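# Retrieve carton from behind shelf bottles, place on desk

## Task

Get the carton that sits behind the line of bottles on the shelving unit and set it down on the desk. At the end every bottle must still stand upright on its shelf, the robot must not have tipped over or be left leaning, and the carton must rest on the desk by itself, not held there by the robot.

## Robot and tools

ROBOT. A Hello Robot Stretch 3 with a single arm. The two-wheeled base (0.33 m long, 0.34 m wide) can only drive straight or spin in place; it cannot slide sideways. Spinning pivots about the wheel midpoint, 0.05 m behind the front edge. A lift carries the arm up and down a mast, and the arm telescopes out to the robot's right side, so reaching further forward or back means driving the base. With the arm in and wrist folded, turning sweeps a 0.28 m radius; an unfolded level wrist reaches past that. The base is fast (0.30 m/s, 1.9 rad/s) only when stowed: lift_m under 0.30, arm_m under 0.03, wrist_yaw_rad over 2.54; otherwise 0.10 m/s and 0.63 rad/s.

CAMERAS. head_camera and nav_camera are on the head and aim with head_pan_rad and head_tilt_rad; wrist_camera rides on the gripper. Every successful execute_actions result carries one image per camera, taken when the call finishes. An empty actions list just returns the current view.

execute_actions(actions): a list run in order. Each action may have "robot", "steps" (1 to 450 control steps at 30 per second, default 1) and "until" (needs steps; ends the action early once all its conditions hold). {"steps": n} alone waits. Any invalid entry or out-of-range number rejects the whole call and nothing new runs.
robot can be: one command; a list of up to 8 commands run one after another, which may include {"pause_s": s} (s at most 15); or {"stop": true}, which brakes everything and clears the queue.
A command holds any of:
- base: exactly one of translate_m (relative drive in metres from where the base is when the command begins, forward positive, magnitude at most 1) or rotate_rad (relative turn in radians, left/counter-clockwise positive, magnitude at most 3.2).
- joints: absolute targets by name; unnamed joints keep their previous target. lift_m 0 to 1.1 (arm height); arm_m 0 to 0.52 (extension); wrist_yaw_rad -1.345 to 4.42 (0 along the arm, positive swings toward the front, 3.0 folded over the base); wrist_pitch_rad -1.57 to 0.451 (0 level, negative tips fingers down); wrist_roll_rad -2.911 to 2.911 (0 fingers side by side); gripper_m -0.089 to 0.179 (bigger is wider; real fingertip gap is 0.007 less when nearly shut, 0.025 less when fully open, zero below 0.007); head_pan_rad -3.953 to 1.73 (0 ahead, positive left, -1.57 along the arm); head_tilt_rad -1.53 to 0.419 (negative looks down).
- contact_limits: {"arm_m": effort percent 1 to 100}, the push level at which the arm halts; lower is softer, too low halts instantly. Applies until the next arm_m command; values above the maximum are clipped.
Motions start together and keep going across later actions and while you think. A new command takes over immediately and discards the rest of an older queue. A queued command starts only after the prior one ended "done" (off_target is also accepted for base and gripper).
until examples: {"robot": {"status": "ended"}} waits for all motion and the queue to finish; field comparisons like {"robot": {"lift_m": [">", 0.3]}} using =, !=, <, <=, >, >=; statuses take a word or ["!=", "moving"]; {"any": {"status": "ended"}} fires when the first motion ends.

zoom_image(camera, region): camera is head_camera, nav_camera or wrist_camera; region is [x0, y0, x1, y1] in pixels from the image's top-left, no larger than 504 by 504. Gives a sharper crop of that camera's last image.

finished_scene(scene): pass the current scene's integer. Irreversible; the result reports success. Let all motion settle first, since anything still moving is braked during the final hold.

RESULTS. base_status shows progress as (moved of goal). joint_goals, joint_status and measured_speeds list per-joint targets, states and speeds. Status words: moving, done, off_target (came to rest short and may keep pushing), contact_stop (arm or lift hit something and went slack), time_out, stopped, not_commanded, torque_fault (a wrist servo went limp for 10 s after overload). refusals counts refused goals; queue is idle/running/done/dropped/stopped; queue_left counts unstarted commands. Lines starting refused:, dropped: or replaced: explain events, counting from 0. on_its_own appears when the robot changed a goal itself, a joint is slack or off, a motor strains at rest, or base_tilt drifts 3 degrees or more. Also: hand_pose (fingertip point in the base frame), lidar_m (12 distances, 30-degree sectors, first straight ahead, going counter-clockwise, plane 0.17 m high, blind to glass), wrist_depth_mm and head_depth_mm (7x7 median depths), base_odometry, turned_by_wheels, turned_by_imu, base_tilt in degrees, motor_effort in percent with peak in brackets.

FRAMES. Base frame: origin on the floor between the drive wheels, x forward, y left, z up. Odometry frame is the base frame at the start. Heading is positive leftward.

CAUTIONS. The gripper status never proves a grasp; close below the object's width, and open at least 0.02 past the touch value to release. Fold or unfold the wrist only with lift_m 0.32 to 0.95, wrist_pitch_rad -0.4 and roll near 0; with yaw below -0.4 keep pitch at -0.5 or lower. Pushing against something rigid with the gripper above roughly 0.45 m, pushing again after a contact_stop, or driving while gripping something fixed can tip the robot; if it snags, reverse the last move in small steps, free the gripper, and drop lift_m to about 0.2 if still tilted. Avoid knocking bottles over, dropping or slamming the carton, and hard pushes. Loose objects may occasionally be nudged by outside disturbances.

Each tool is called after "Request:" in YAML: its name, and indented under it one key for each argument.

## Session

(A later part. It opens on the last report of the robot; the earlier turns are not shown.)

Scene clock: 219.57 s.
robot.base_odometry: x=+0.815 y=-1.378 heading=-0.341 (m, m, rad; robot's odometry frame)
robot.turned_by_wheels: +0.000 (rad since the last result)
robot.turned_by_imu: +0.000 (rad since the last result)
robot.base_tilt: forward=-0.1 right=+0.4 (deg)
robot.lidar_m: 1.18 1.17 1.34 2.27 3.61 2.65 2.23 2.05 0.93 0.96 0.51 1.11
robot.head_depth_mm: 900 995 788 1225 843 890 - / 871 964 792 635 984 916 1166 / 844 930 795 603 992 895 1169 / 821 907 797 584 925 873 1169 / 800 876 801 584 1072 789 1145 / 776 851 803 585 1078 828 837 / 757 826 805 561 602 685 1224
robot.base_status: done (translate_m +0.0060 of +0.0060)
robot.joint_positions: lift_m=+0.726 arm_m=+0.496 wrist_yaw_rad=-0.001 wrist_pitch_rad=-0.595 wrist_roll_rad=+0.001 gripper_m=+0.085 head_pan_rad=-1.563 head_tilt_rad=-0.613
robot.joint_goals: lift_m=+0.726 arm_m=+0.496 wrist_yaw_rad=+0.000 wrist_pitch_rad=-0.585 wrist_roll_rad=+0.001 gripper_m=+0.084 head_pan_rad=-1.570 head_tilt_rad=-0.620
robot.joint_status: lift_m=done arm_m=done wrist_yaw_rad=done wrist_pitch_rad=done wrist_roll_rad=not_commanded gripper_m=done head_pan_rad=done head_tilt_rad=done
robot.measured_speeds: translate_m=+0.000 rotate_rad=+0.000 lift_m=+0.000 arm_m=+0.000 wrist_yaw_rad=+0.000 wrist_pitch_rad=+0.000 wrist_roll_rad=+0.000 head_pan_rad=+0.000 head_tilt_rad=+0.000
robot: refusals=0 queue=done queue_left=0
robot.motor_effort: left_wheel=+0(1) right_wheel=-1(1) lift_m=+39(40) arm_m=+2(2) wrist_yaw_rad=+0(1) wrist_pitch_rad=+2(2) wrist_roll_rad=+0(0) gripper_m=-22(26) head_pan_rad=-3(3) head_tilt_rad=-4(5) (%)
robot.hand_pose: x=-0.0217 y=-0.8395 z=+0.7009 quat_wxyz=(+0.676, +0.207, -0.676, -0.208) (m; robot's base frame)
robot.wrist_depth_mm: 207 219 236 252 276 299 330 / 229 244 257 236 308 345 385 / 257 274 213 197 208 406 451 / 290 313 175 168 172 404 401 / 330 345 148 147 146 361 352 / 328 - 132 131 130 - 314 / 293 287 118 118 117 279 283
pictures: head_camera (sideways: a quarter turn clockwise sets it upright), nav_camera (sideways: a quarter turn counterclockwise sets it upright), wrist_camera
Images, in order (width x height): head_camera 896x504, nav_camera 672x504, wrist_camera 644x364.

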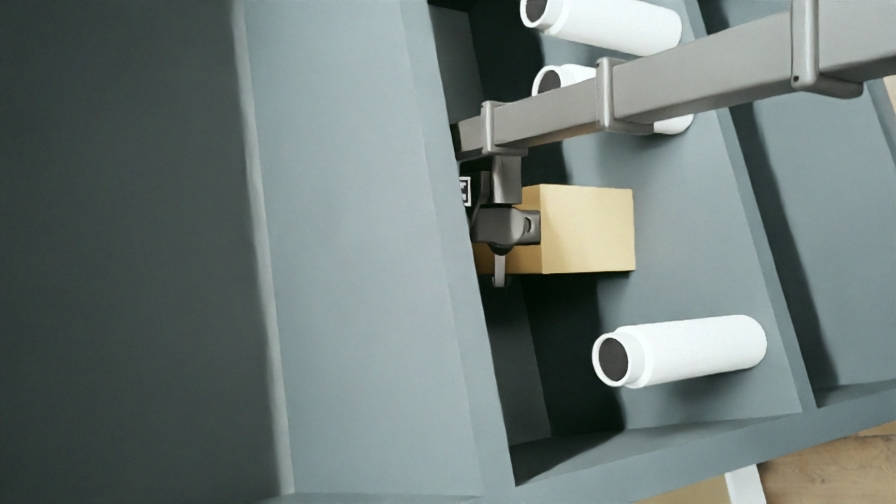

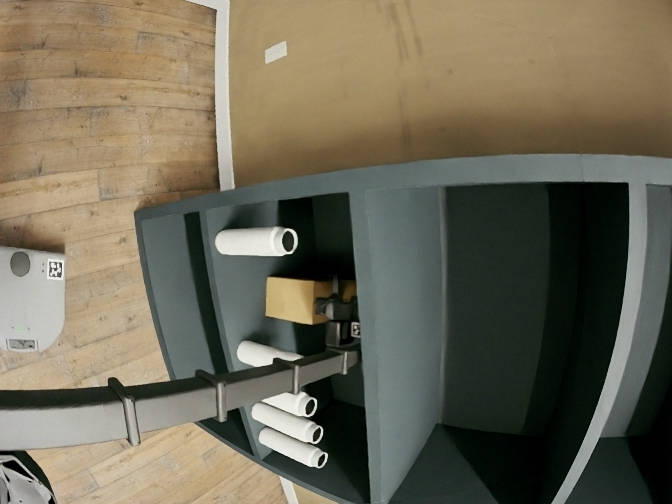

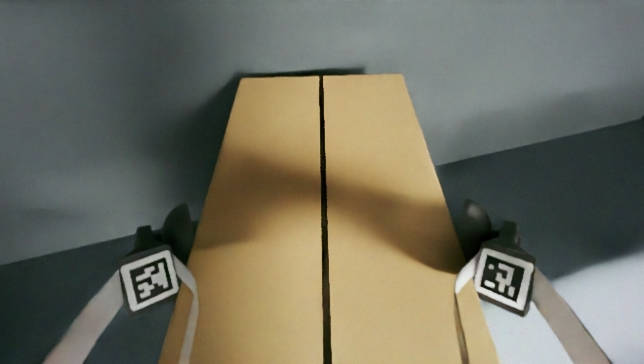

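Request:
execute_actions:
  actions:
    - {"robot":[{"joints":{"arm_m":0.33}},{"joints":{"lift_m":0.746}}],"steps":300,"until":{"robot":{"status":"ended"}}}

Scene clock: 230.37 s.
robot.base_odometry: x=+0.815 y=-1.378 heading=-0.341 (m, m, rad; robot's odometry frame)
robot.turned_by_wheels: +0.000 (rad since the last result)
robot.turned_by_imu: +0.000 (rad since the last result)
robot.base_tilt: forward=+0.0 right=+0.3 (deg)
robot.lidar_m: 1.18 1.18 1.34 2.26 3.61 2.66 2.24 2.06 0.93 0.96 0.51 1.12
robot.head_depth_mm: 900 992 788 1228 843 888 - / 872 965 793 637 - 881 1167 / 846 932 794 605 - 839 1169 / 821 902 795 608 833 803 1170 / 797 878 800 585 1072 787 1143 / 775 852 802 585 1074 831 835 / 759 826 803 560 605 688 1220
robot.base_status: done (translate_m +0.0060 of +0.0060)
robot.joint_positions: lift_m=+0.746 arm_m=+0.330 wrist_yaw_rad=+0.000 wrist_pitch_rad=-0.606 wrist_roll_rad=+0.001 gripper_m=+0.085 head_pan_rad=-1.563 head_tilt_rad=-0.613
robot.joint_goals: lift_m=+0.746 arm_m=+0.330 wrist_yaw_rad=+0.000 wrist_pitch_rad=-0.585 wrist_roll_rad=+0.001 gripper_m=+0.084 head_pan_rad=-1.570 head_tilt_rad=-0.620
robot.joint_status: lift_m=done arm_m=done wrist_yaw_rad=done wrist_pitch_rad=done wrist_roll_rad=not_commanded gripper_m=done head_pan_rad=done head_tilt_rad=done
robot.measured_speeds: translate_m=+0.000 rotate_rad=+0.000 lift_m=+0.000 arm_m=+0.000 wrist_yaw_rad=+0.000 wrist_pitch_rad=+0.000 wrist_roll_rad=+0.000 head_pan_rad=+0.000 head_tilt_rad=+0.000
robot: refusals=0 queue=done queue_left=0
robot.motor_effort: left_wheel=+1(1) right_wheel=-1(1) lift_m=+41(42) arm_m=-2(3) wrist_yaw_rad=+0(0) wrist_pitch_rad=+5(6) wrist_roll_rad=+0(0) gripper_m=-22(21) head_pan_rad=-3(3) head_tilt_rad=-4(4) (%)
robot.hand_pose: x=-0.0215 y=-0.6722 z=+0.7188 quat_wxyz=(+0.675, +0.211, -0.675, -0.211) (m; robot's base frame)
robot.wrist_depth_mm: 340 360 387 419 453 495 522 / 378 403 418 227 500 556 546 / 404 454 206 192 202 494 489 / 385 440 172 166 170 425 420 / 366 393 148 147 146 385 371 / 335 - 132 131 131 - 160 / 308 303 120 119 118 209 152
pictures: head_camera (sideways: a quarter turn clockwise sets it upright), nav_camera (sideways: a quarter turn counterclockwise sets it upright), wrist_camera
Images, in order (width x height): head_camera 896x504, nav_camera 672x504, wrist_camera 644x364.

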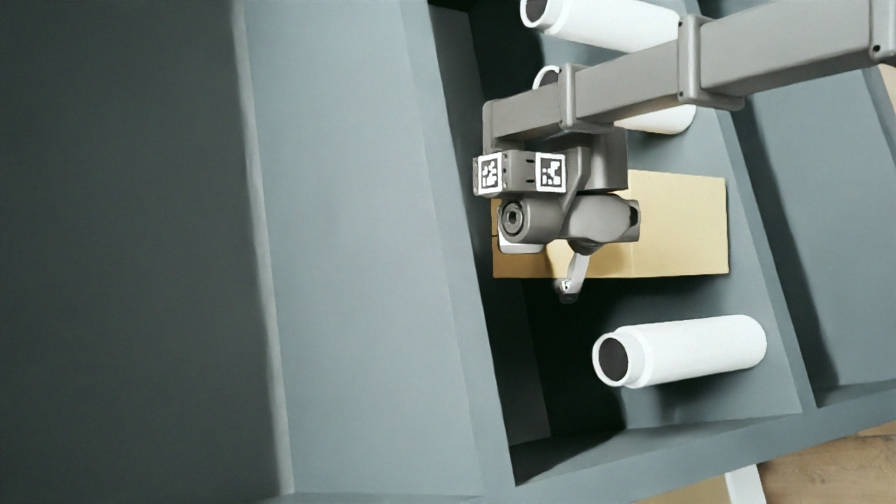

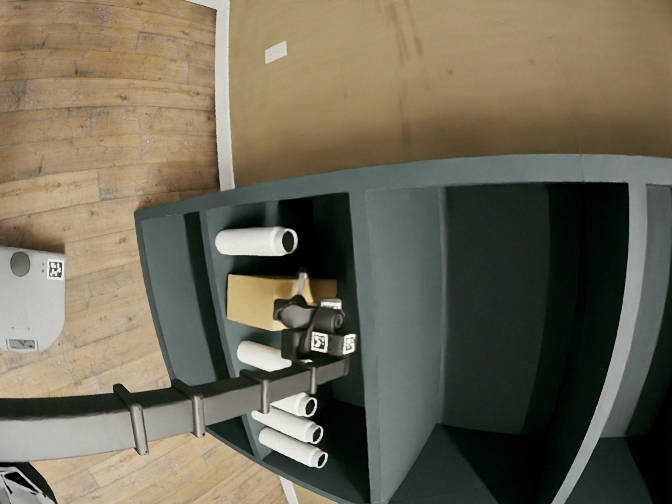

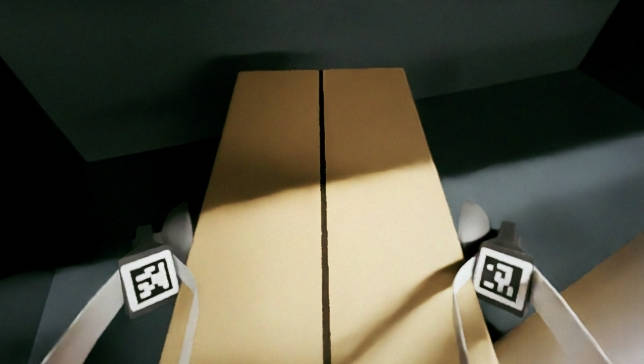

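Request:
execute_actions:
  actions:
    - {"robot":{"joints":{"arm_m":0.01,"head_pan_rad":-3.1,"head_tilt_rad":-0.3}},"steps":300,"until":{"robot":{"arm_m":["<",0.09]}}}
    - {"robot":{"base":{"rotate_rad":-1.216}},"steps":300,"until":{"robot":{"arm_m":["<",0.03]}}}
    - {"robot":{"joints":{"lift_m":0.97}},"steps":300,"until":{"robot":{"base_status":["!=","moving"]}}}

Scene clock: 259.53 s.
robot.base_odometry: x=+0.815 y=-1.378 heading=-1.557 (m, m, rad; robot's odometry frame)
robot.turned_by_wheels: -1.216 (rad since the last result)
robot.turned_by_imu: -1.198 (rad since the last result)
robot.base_tilt: forward=+0.0 right=+0.4 (deg)
robot.lidar_m: 0.51 1.03 1.20 1.17 1.25 1.81 3.31 3.42 2.37 2.23 0.93 0.98
robot.head_depth_mm: 3189 3376 3512 3652 2866 - - / 3221 3408 3636 3660 2835 - - / 3263 3403 3564 3693 2817 - - / 3303 3411 3668 3837 2825 2018 1565 / 3348 3494 3681 3842 2858 2029 1564 / 3387 3634 3714 3886 2862 2037 1575 / 3399 3588 3797 - 2872 2036 1583
robot.base_status: done (rotate_rad -1.2159 of -1.2160)
robot.joint_positions: lift_m=+0.964 arm_m=+0.010 wrist_yaw_rad=+0.000 wrist_pitch_rad=-0.607 wrist_roll_rad=+0.001 gripper_m=+0.085 head_pan_rad=-3.093 head_tilt_rad=-0.310
robot.joint_goals: lift_m=+0.970 arm_m=+0.010 wrist_yaw_rad=+0.000 wrist_pitch_rad=-0.585 wrist_roll_rad=+0.001 gripper_m=+0.084 head_pan_rad=-3.100 head_tilt_rad=-0.300
robot.joint_status: lift_m=moving arm_m=moving wrist_yaw_rad=done wrist_pitch_rad=done wrist_roll_rad=not_commanded gripper_m=done head_pan_rad=done head_tilt_rad=done
robot.measured_speeds: translate_m=+0.000 rotate_rad=+0.000 lift_m=+0.052 arm_m=+0.000 wrist_yaw_rad=+0.000 wrist_pitch_rad=+0.000 wrist_roll_rad=+0.000 head_pan_rad=+0.000 head_tilt_rad=+0.000
robot: refusals=0 queue=running queue_left=0
robot.motor_effort: left_wheel=+1(5) right_wheel=-3(6) lift_m=+40(41) arm_m=-5(7) wrist_yaw_rad=-1(2) wrist_pitch_rad=+6(6) wrist_roll_rad=+0(0) gripper_m=-21(21) head_pan_rad=-4(36) head_tilt_rad=+7(37) (%)
robot.hand_pose: x=-0.0215 y=-0.3520 z=+0.9364 quat_wxyz=(+0.675, +0.211, -0.675, -0.212) (m; robot's base frame)
robot.wrist_depth_mm: 575 - - - - - - / 628 - - 226 - - - / 628 - 206 192 203 - - / 648 853 172 166 170 - - / 630 - 147 146 146 - - / 576 - 133 131 131 - - / 917 957 119 119 118 986 966
pictures: head_camera (sideways: a quarter turn clockwise sets it upright), nav_camera (sideways: a quarter turn counterclockwise sets it upright), wrist_camera
Images, in order (width x height): head_camera 896x504, nav_camera 672x504, wrist_camera 644x364.

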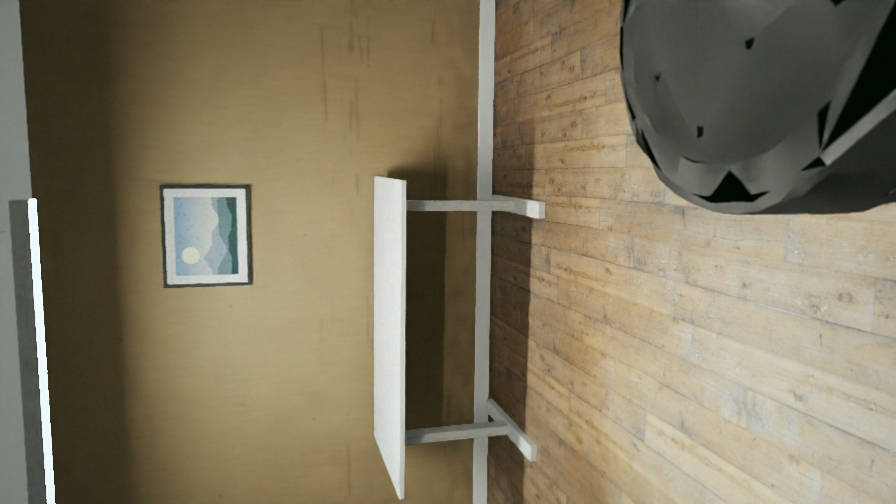

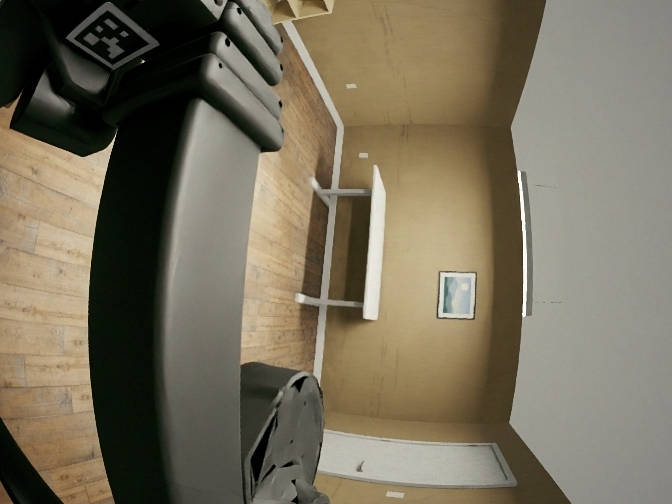

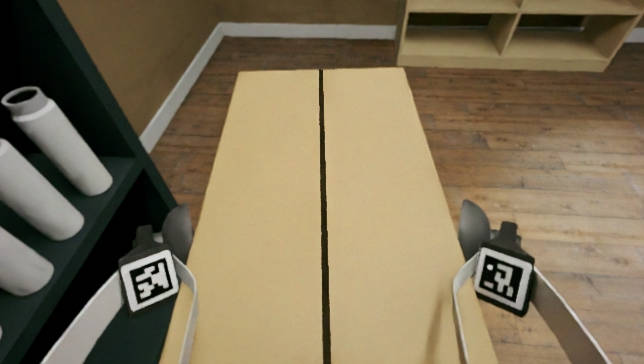

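Request:
execute_actions:
  actions:
    - {"robot":{"base":{"translate_m":-1.0},"joints":{"lift_m":0.985,"head_tilt_rad":-0.7}},"steps":450,"until":{"robot":{"y":[">",-0.58]}}}
    - {"robot":{"base":{"translate_m":-1.0}},"steps":450,"until":{"robot":{"y":[">",0.10]}}}
    - {"robot":{"base":{"translate_m":-0.79}},"steps":450,"until":{"robot":{"status":"ended"}}}

Scene clock: 297.03 s.
robot.base_odometry: x=+0.783 y=+0.893 heading=-1.557 (m, m, rad; robot's odometry frame)
robot.turned_by_wheels: +0.000 (rad since the last result)
robot.turned_by_imu: -0.013 (rad since the last result)
robot.base_tilt: forward=+0.0 right=+0.5 (deg)
robot.lidar_m: 2.78 1.78 1.36 1.30 1.39 1.56 1.04 1.62 1.63 2.40 2.18 2.84
robot.head_depth_mm: 1255 1395 - - - - - / 1268 1412 - - - - - / 1285 1424 1458 - - - - / 1289 1445 1252 971 - - - / 1298 1453 1255 977 - - - / 1323 1466 1260 974 - - - / 1338 1492 1259 976 - - -
robot.base_status: done (translate_m -0.7900 of -0.7900)
robot.joint_positions: lift_m=+0.985 arm_m=+0.010 wrist_yaw_rad=+0.000 wrist_pitch_rad=-0.607 wrist_roll_rad=+0.001 gripper_m=+0.085 head_pan_rad=-3.093 head_tilt_rad=-0.691
robot.joint_goals: lift_m=+0.985 arm_m=+0.010 wrist_yaw_rad=+0.000 wrist_pitch_rad=-0.585 wrist_roll_rad=+0.001 gripper_m=+0.084 head_pan_rad=-3.100 head_tilt_rad=-0.700
robot.joint_status: lift_m=done arm_m=done wrist_yaw_rad=done wrist_pitch_rad=done wrist_roll_rad=not_commanded gripper_m=done head_pan_rad=done head_tilt_rad=done
robot.measured_speeds: translate_m=+0.000 rotate_rad=+0.000 lift_m=+0.000 arm_m=+0.000 wrist_yaw_rad=+0.000 wrist_pitch_rad=+0.000 wrist_roll_rad=+0.000 head_pan_rad=+0.000 head_tilt_rad=+0.000
robot: refusals=0 queue=done queue_left=0
robot.motor_effort: left_wheel=+1(3) right_wheel=-2(7) lift_m=+41(41) arm_m=-2(3) wrist_yaw_rad=+0(1) wrist_pitch_rad=+6(6) wrist_roll_rad=+0(0) gripper_m=-21(20) head_pan_rad=-3(3) head_tilt_rad=-6(40) (%)
robot.hand_pose: x=-0.0215 y=-0.3520 z=+0.9575 quat_wxyz=(+0.675, +0.211, -0.675, -0.212) (m; robot's base frame)
robot.wrist_depth_mm: - - - - - - - / - - - 229 - - - / - - 206 191 203 - - / - - 172 166 170 - - / - - 148 147 146 - - / - - 132 131 131 - - / - - 120 119 118 967 -
pictures: head_camera (sideways: a quarter turn clockwise sets it upright), nav_camera (sideways: a quarter turn counterclockwise sets it upright), wrist_camera
Images, in order (width x height): head_camera 896x504, nav_camera 672x504, wrist_camera 644x364.

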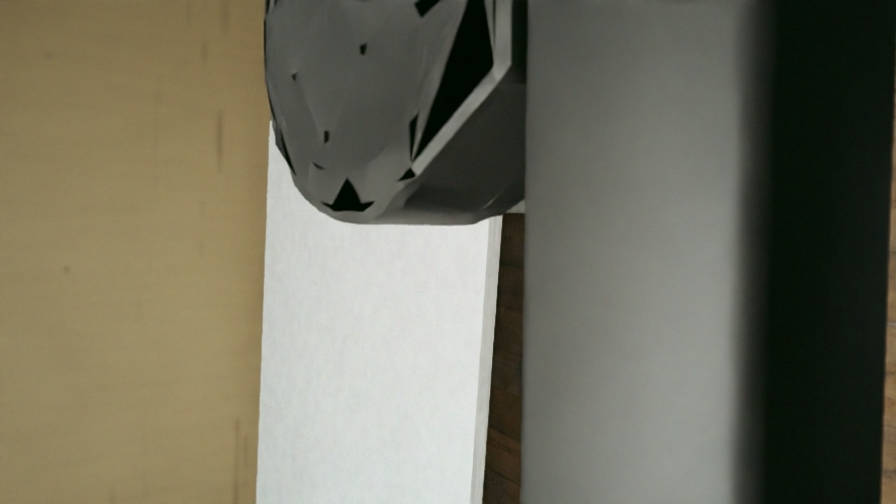

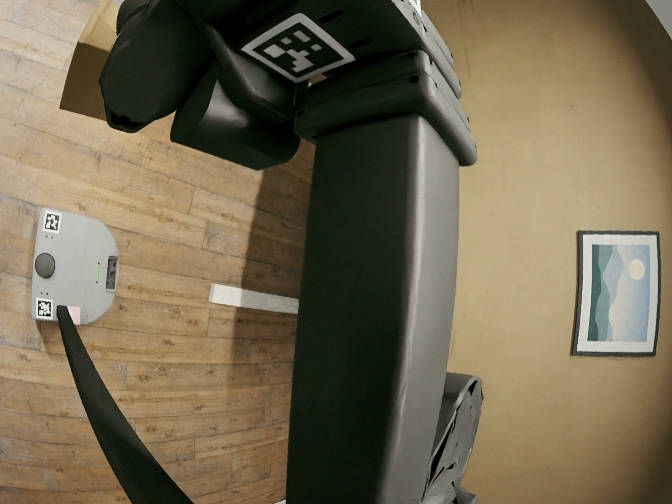

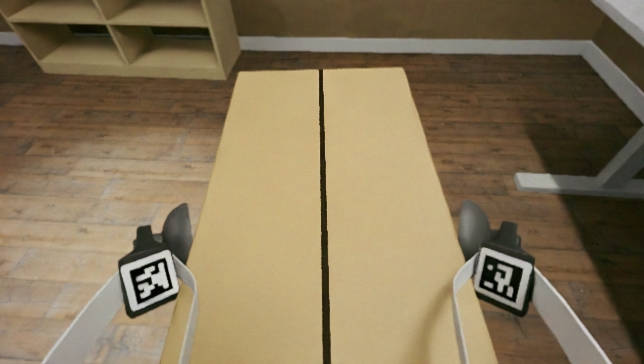

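Request:
execute_actions:
  actions:
    - {"robot":[{"base":{"rotate_rad":-1.547},"joints":{"arm_m":0.515,"wrist_pitch_rad":-0.612,"head_pan_rad":-1.57,"head_tilt_rad":-0.55}},{"joints":{"lift_m":0.948}}],"steps":450,"until":{"robot":{"status":"ended"}}}

Request:
zoom_image:
  camera: "head_camera"
  region: [300, 100, 700, 380]

Scene clock: 318.40 s.
robot.base_odometry: x=+0.783 y=+0.893 heading=-3.104 (m, m, rad; robot's odometry frame)
robot.turned_by_wheels: -1.547 (rad since the last result)
robot.turned_by_imu: -1.524 (rad since the last result)
robot.base_tilt: forward=+0.0 right=+0.4 (deg)
robot.lidar_m: 2.20 2.18 2.84 2.79 1.74 1.35 1.30 1.40 1.55 1.04 1.62 2.41
robot.head_depth_mm: 1251 1366 1464 - 1789 1529 1275 / 1254 1367 - 1639 1728 1538 1279 / 1263 1359 - 1051 894 1498 1278 / 1274 1397 1505 794 863 1549 1285 / 1281 1402 1512 1158 934 1551 1289 / 1289 1408 1520 1168 975 1548 1290 / 1307 1418 1549 1169 978 1557 1296
robot.base_status: done (rotate_rad -1.5469 of -1.5470)
robot.joint_positions: lift_m=+0.948 arm_m=+0.515 wrist_yaw_rad=-0.001 wrist_pitch_rad=-0.633 wrist_roll_rad=+0.001 gripper_m=+0.085 head_pan_rad=-1.577 head_tilt_rad=-0.557
robot.joint_goals: lift_m=+0.948 arm_m=+0.515 wrist_yaw_rad=+0.000 wrist_pitch_rad=-0.612 wrist_roll_rad=+0.001 gripper_m=+0.084 head_pan_rad=-1.570 head_tilt_rad=-0.550
robot.joint_status: lift_m=done arm_m=done wrist_yaw_rad=done wrist_pitch_rad=done wrist_roll_rad=not_commanded gripper_m=done head_pan_rad=done head_tilt_rad=done
robot.measured_speeds: translate_m=+0.000 rotate_rad=+0.000 lift_m=+0.000 arm_m=+0.000 wrist_yaw_rad=+0.000 wrist_pitch_rad=+0.000 wrist_roll_rad=+0.000 head_pan_rad=+0.000 head_tilt_rad=+0.000
robot: refusals=0 queue=done queue_left=0
robot.motor_effort: left_wheel=+1(6) right_wheel=-2(6) lift_m=+29(41) arm_m=+2(4) wrist_yaw_rad=-1(0) wrist_pitch_rad=+5(4) wrist_roll_rad=-1(0) gripper_m=-21(21) head_pan_rad=+3(36) head_tilt_rad=+4(26) (%)
robot.hand_pose: x=-0.0217 y=-0.8521 z=+0.9160 quat_wxyz=(+0.672, +0.220, -0.672, -0.221) (m; robot's base frame)
robot.wrist_depth_mm: 761 745 767 729 725 714 694 / 616 611 603 225 576 830 807 / 517 512 206 193 203 934 892 / 450 447 172 167 170 - - / 398 405 148 147 146 - - / 353 - 132 131 131 - - / 321 313 119 119 118 305 969
pictures: head_camera (sideways: a quarter turn clockwise sets it upright), nav_camera (sideways: a quarter turn counterclockwise sets it upright), wrist_camera
Images, in order (width x height): head_camera 896x504, nav_camera 672x504, wrist_camera 644x364.

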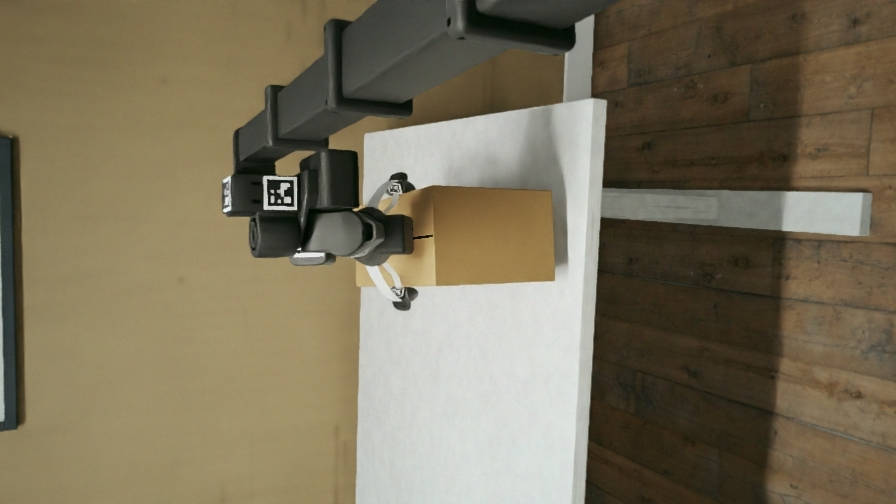

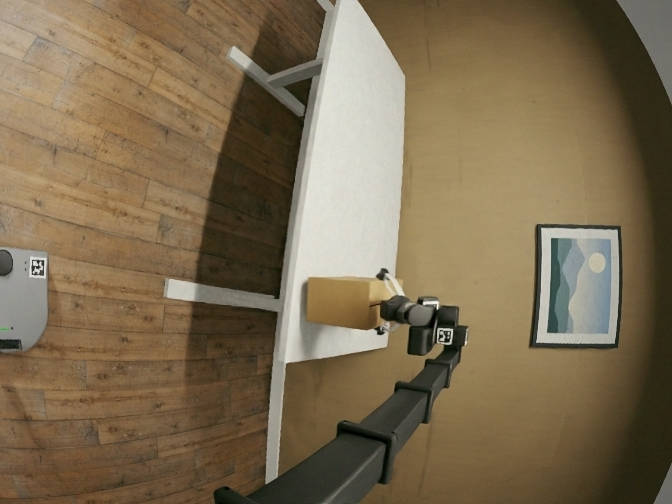

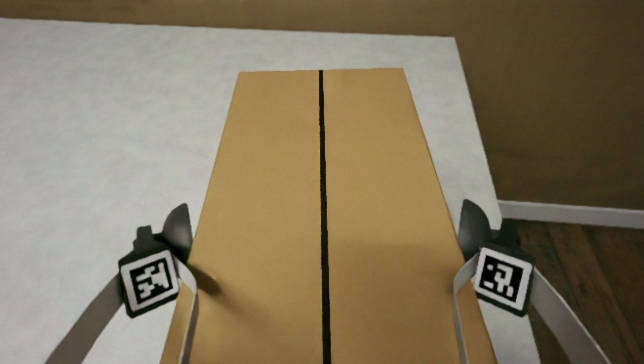

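Region (300, 100, 700, 380) of head_camera's 896x504 image, scaled by 1.260, with more detail than that image has; it fills the top 353 rows of this view, and the rest is white.

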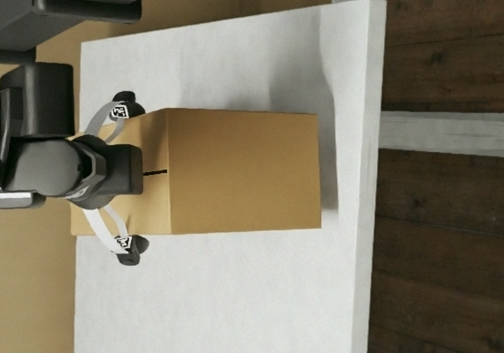

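Request:
execute_actions:
  actions:
    - {"robot":{"joints":{"lift_m":0.927}},"steps":200,"until":{"robot":{"status":"ended"}}}

Request:
zoom_image:
  camera: "head_camera"
  region: [480, 150, 640, 310]

Scene clock: 329.93 s.
robot.base_odometry: x=+0.783 y=+0.893 heading=-3.104 (m, m, rad; robot's odometry frame)
robot.turned_by_wheels: +0.000 (rad since the last result)
robot.turned_by_imu: +0.000 (rad since the last result)
robot.base_tilt: forward=+0.0 right=+0.5 (deg)
robot.lidar_m: 2.19 2.18 2.85 2.79 1.74 1.35 1.30 1.41 1.56 1.04 1.63 2.41
robot.head_depth_mm: 1247 1361 1478 - - 1538 1278 / 1258 1368 1452 1475 1730 1537 1278 / 1264 1379 - 1056 894 1499 1284 / 1275 1394 1492 804 861 1538 1284 / 1278 1405 1513 1161 931 1543 1288 / 1298 1419 1525 1164 977 1561 1283 / 1302 1407 1555 1175 975 1540 1286
robot.base_status: done (rotate_rad -1.5469 of -1.5470)
robot.joint_positions: lift_m=+0.927 arm_m=+0.515 wrist_yaw_rad=-0.001 wrist_pitch_rad=-0.633 wrist_roll_rad=+0.001 gripper_m=+0.085 head_pan_rad=-1.577 head_tilt_rad=-0.557
robot.joint_goals: lift_m=+0.927 arm_m=+0.515 wrist_yaw_rad=+0.000 wrist_pitch_rad=-0.612 wrist_roll_rad=+0.001 gripper_m=+0.084 head_pan_rad=-1.570 head_tilt_rad=-0.550
robot.joint_status: lift_m=done arm_m=done wrist_yaw_rad=done wrist_pitch_rad=done wrist_roll_rad=not_commanded gripper_m=done head_pan_rad=done head_tilt_rad=done
robot.measured_speeds: translate_m=+0.000 rotate_rad=+0.000 lift_m=+0.000 arm_m=+0.000 wrist_yaw_rad=+0.000 wrist_pitch_rad=+0.000 wrist_roll_rad=+0.000 head_pan_rad=+0.000 head_tilt_rad=+0.000
robot: refusals=0 queue=done queue_left=0
robot.motor_effort: left_wheel=+1(1) right_wheel=-2(2) lift_m=+28(27) arm_m=+2(2) wrist_yaw_rad=+0(1) wrist_pitch_rad=+5(5) wrist_roll_rad=+0(0) gripper_m=-21(21) head_pan_rad=+2(3) head_tilt_rad=+5(5) (%)
robot.hand_pose: x=-0.0217 y=-0.8521 z=+0.8949 quat_wxyz=(+0.672, +0.220, -0.672, -0.221) (m; robot's base frame)
robot.wrist_depth_mm: 709 710 693 679 675 736 707 / 576 580 562 227 532 793 804 / 492 482 206 192 203 899 882 / 417 418 172 166 169 - - / 370 378 147 146 146 - - / 331 - 132 131 131 - - / 301 291 119 119 119 285 937
pictures: head_camera (sideways: a quarter turn clockwise sets it upright), nav_camera (sideways: a quarter turn counterclockwise sets it upright), wrist_camera
Images, in order (width x height): head_camera 896x504, nav_camera 672x504, wrist_camera 644x364.

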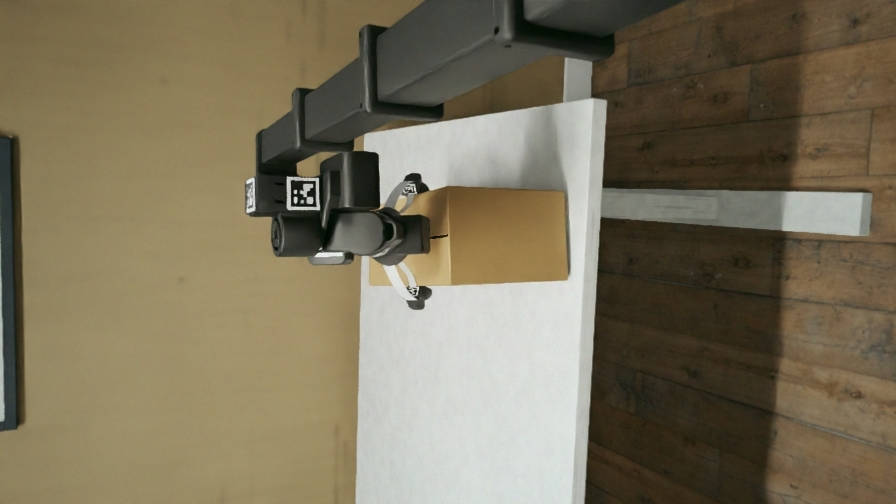

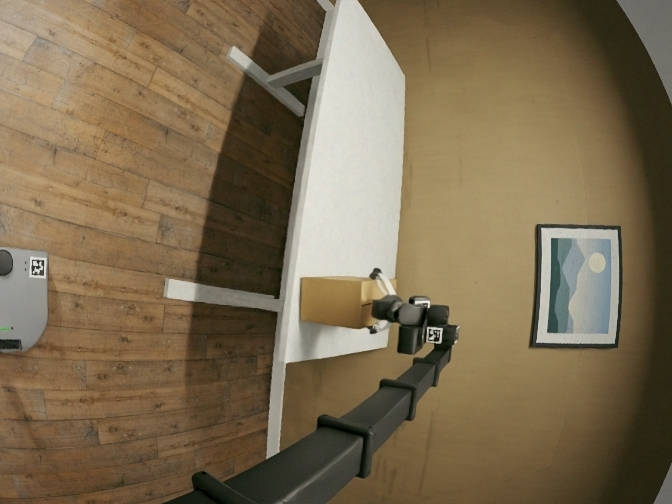

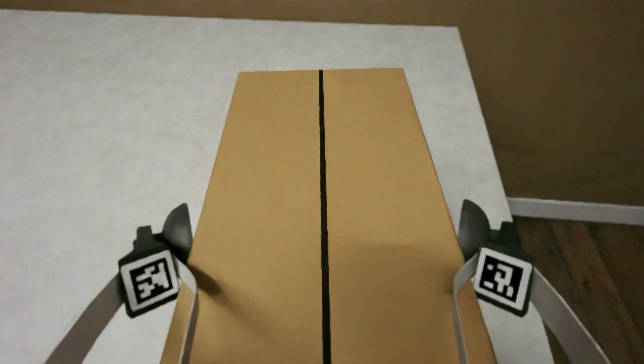

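Region (480, 150, 640, 310) of head_camera's 896x504 image, scaled by 3.150, with more detail than that image has.

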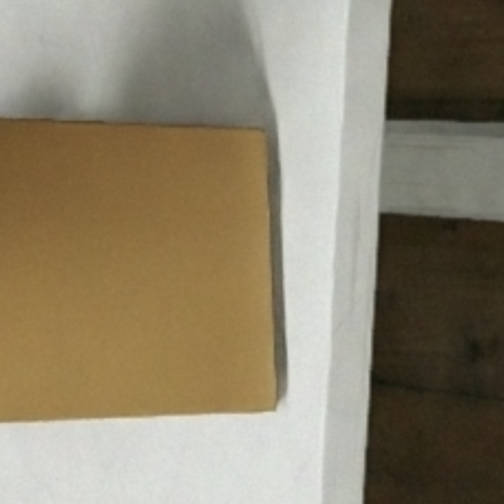

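Request:
execute_actions:
  actions:
    - {"robot":[{"joints":{"lift_m":0.918,"arm_m":0.52}},{"joints":{"gripper_m":0.179,"head_pan_rad":1.35,"head_tilt_rad":-0.22}},{"joints":{"lift_m":0.985}}],"steps":300,"until":{"robot":{"status":"ended"}}}

Scene clock: 349.07 s.
robot.base_odometry: x=+0.783 y=+0.893 heading=-3.104 (m, m, rad; robot's odometry frame)
robot.turned_by_wheels: +0.000 (rad since the last result)
robot.turned_by_imu: +0.000 (rad since the last result)
robot.base_tilt: forward=+0.1 right=+0.4 (deg)
robot.lidar_m: 2.19 2.18 2.84 2.79 1.73 1.35 1.30 1.40 1.56 1.04 1.63 2.41
robot.head_depth_mm: 2968 3139 3242 3379 3291 2257 1687 / 2947 3079 3163 3295 3333 2242 1717 / 2935 3031 3129 3212 3125 2246 1701 / 2868 2990 3093 2974 3234 2249 1704 / 2859 2945 3034 3132 3236 2284 1724 / 2829 2881 2992 3123 3143 2284 1722 / 2785 2867 2948 3075 3164 2312 1725
robot.base_status: done (rotate_rad -1.5469 of -1.5470)
robot.joint_positions: lift_m=+0.985 arm_m=+0.518 wrist_yaw_rad=-0.001 wrist_pitch_rad=-0.628 wrist_roll_rad=+0.001 gripper_m=+0.179 head_pan_rad=+1.343 head_tilt_rad=-0.231
robot.joint_goals: lift_m=+0.985 arm_m=+0.520 wrist_yaw_rad=+0.000 wrist_pitch_rad=-0.612 wrist_roll_rad=+0.001 gripper_m=+0.179 head_pan_rad=+1.350 head_tilt_rad=-0.220
robot.joint_status: lift_m=done arm_m=done wrist_yaw_rad=done wrist_pitch_rad=done wrist_roll_rad=not_commanded gripper_m=done head_pan_rad=done head_tilt_rad=done
robot.measured_speeds: translate_m=+0.000 rotate_rad=+0.000 lift_m=+0.000 arm_m=+0.000 wrist_yaw_rad=+0.000 wrist_pitch_rad=+0.000 wrist_roll_rad=+0.000 head_pan_rad=+0.000 head_tilt_rad=+0.000
robot: refusals=0 queue=done queue_left=0
robot.motor_effort: left_wheel=+1(1) right_wheel=-2(2) lift_m=+39(43) arm_m=+2(2) wrist_yaw_rad=+1(1) wrist_pitch_rad=+4(5) wrist_roll_rad=+0(0) gripper_m=+0(94) head_pan_rad=+2(33) head_tilt_rad=+7(39) (%)
robot.hand_pose: x=-0.0217 y=-0.8559 z=+0.9535 quat_wxyz=(+0.673, +0.218, -0.672, -0.219) (m; robot's base frame)
robot.wrist_depth_mm: 822 800 774 756 747 723 702 / 692 681 688 674 665 815 794 / 584 576 567 570 558 915 909 / 502 502 480 254 470 - - / 441 442 415 222 406 446 - / 403 384 372 199 207 387 - / 350 352 189 180 183 363 997
pictures: head_camera (sideways: a quarter turn clockwise sets it upright), nav_camera (sideways: a quarter turn counterclockwise sets it upright), wrist_camera
Images, in order (width x height): head_camera 896x504, nav_camera 672x504, wrist_camera 644x364.

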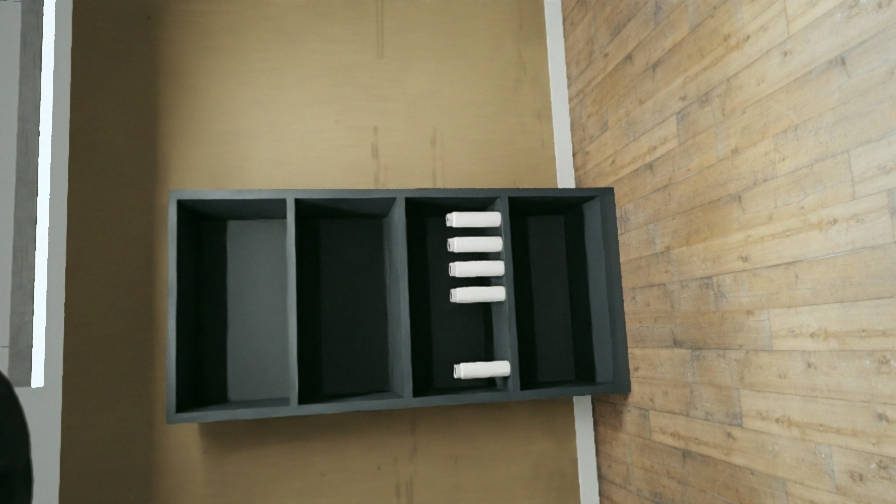

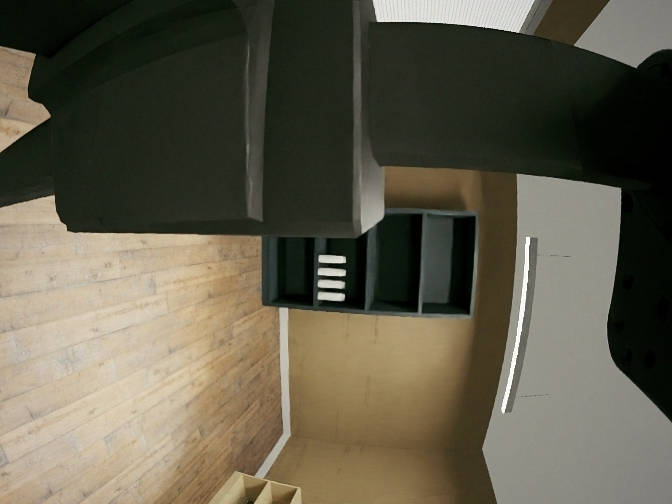

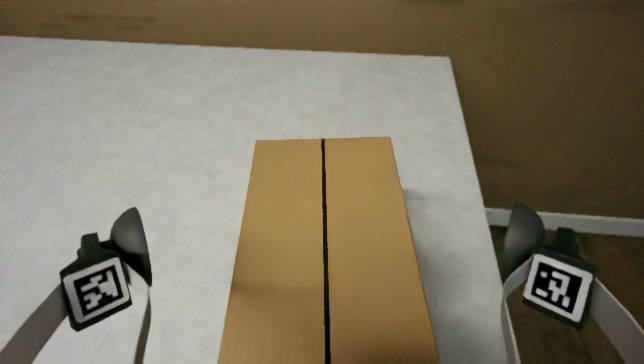

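All five bottles are upright, the carton is flat on the desk, and the gripper is released and clear.

Request:
finished_scene:
  scene: 2

The scene is finished: the task was done.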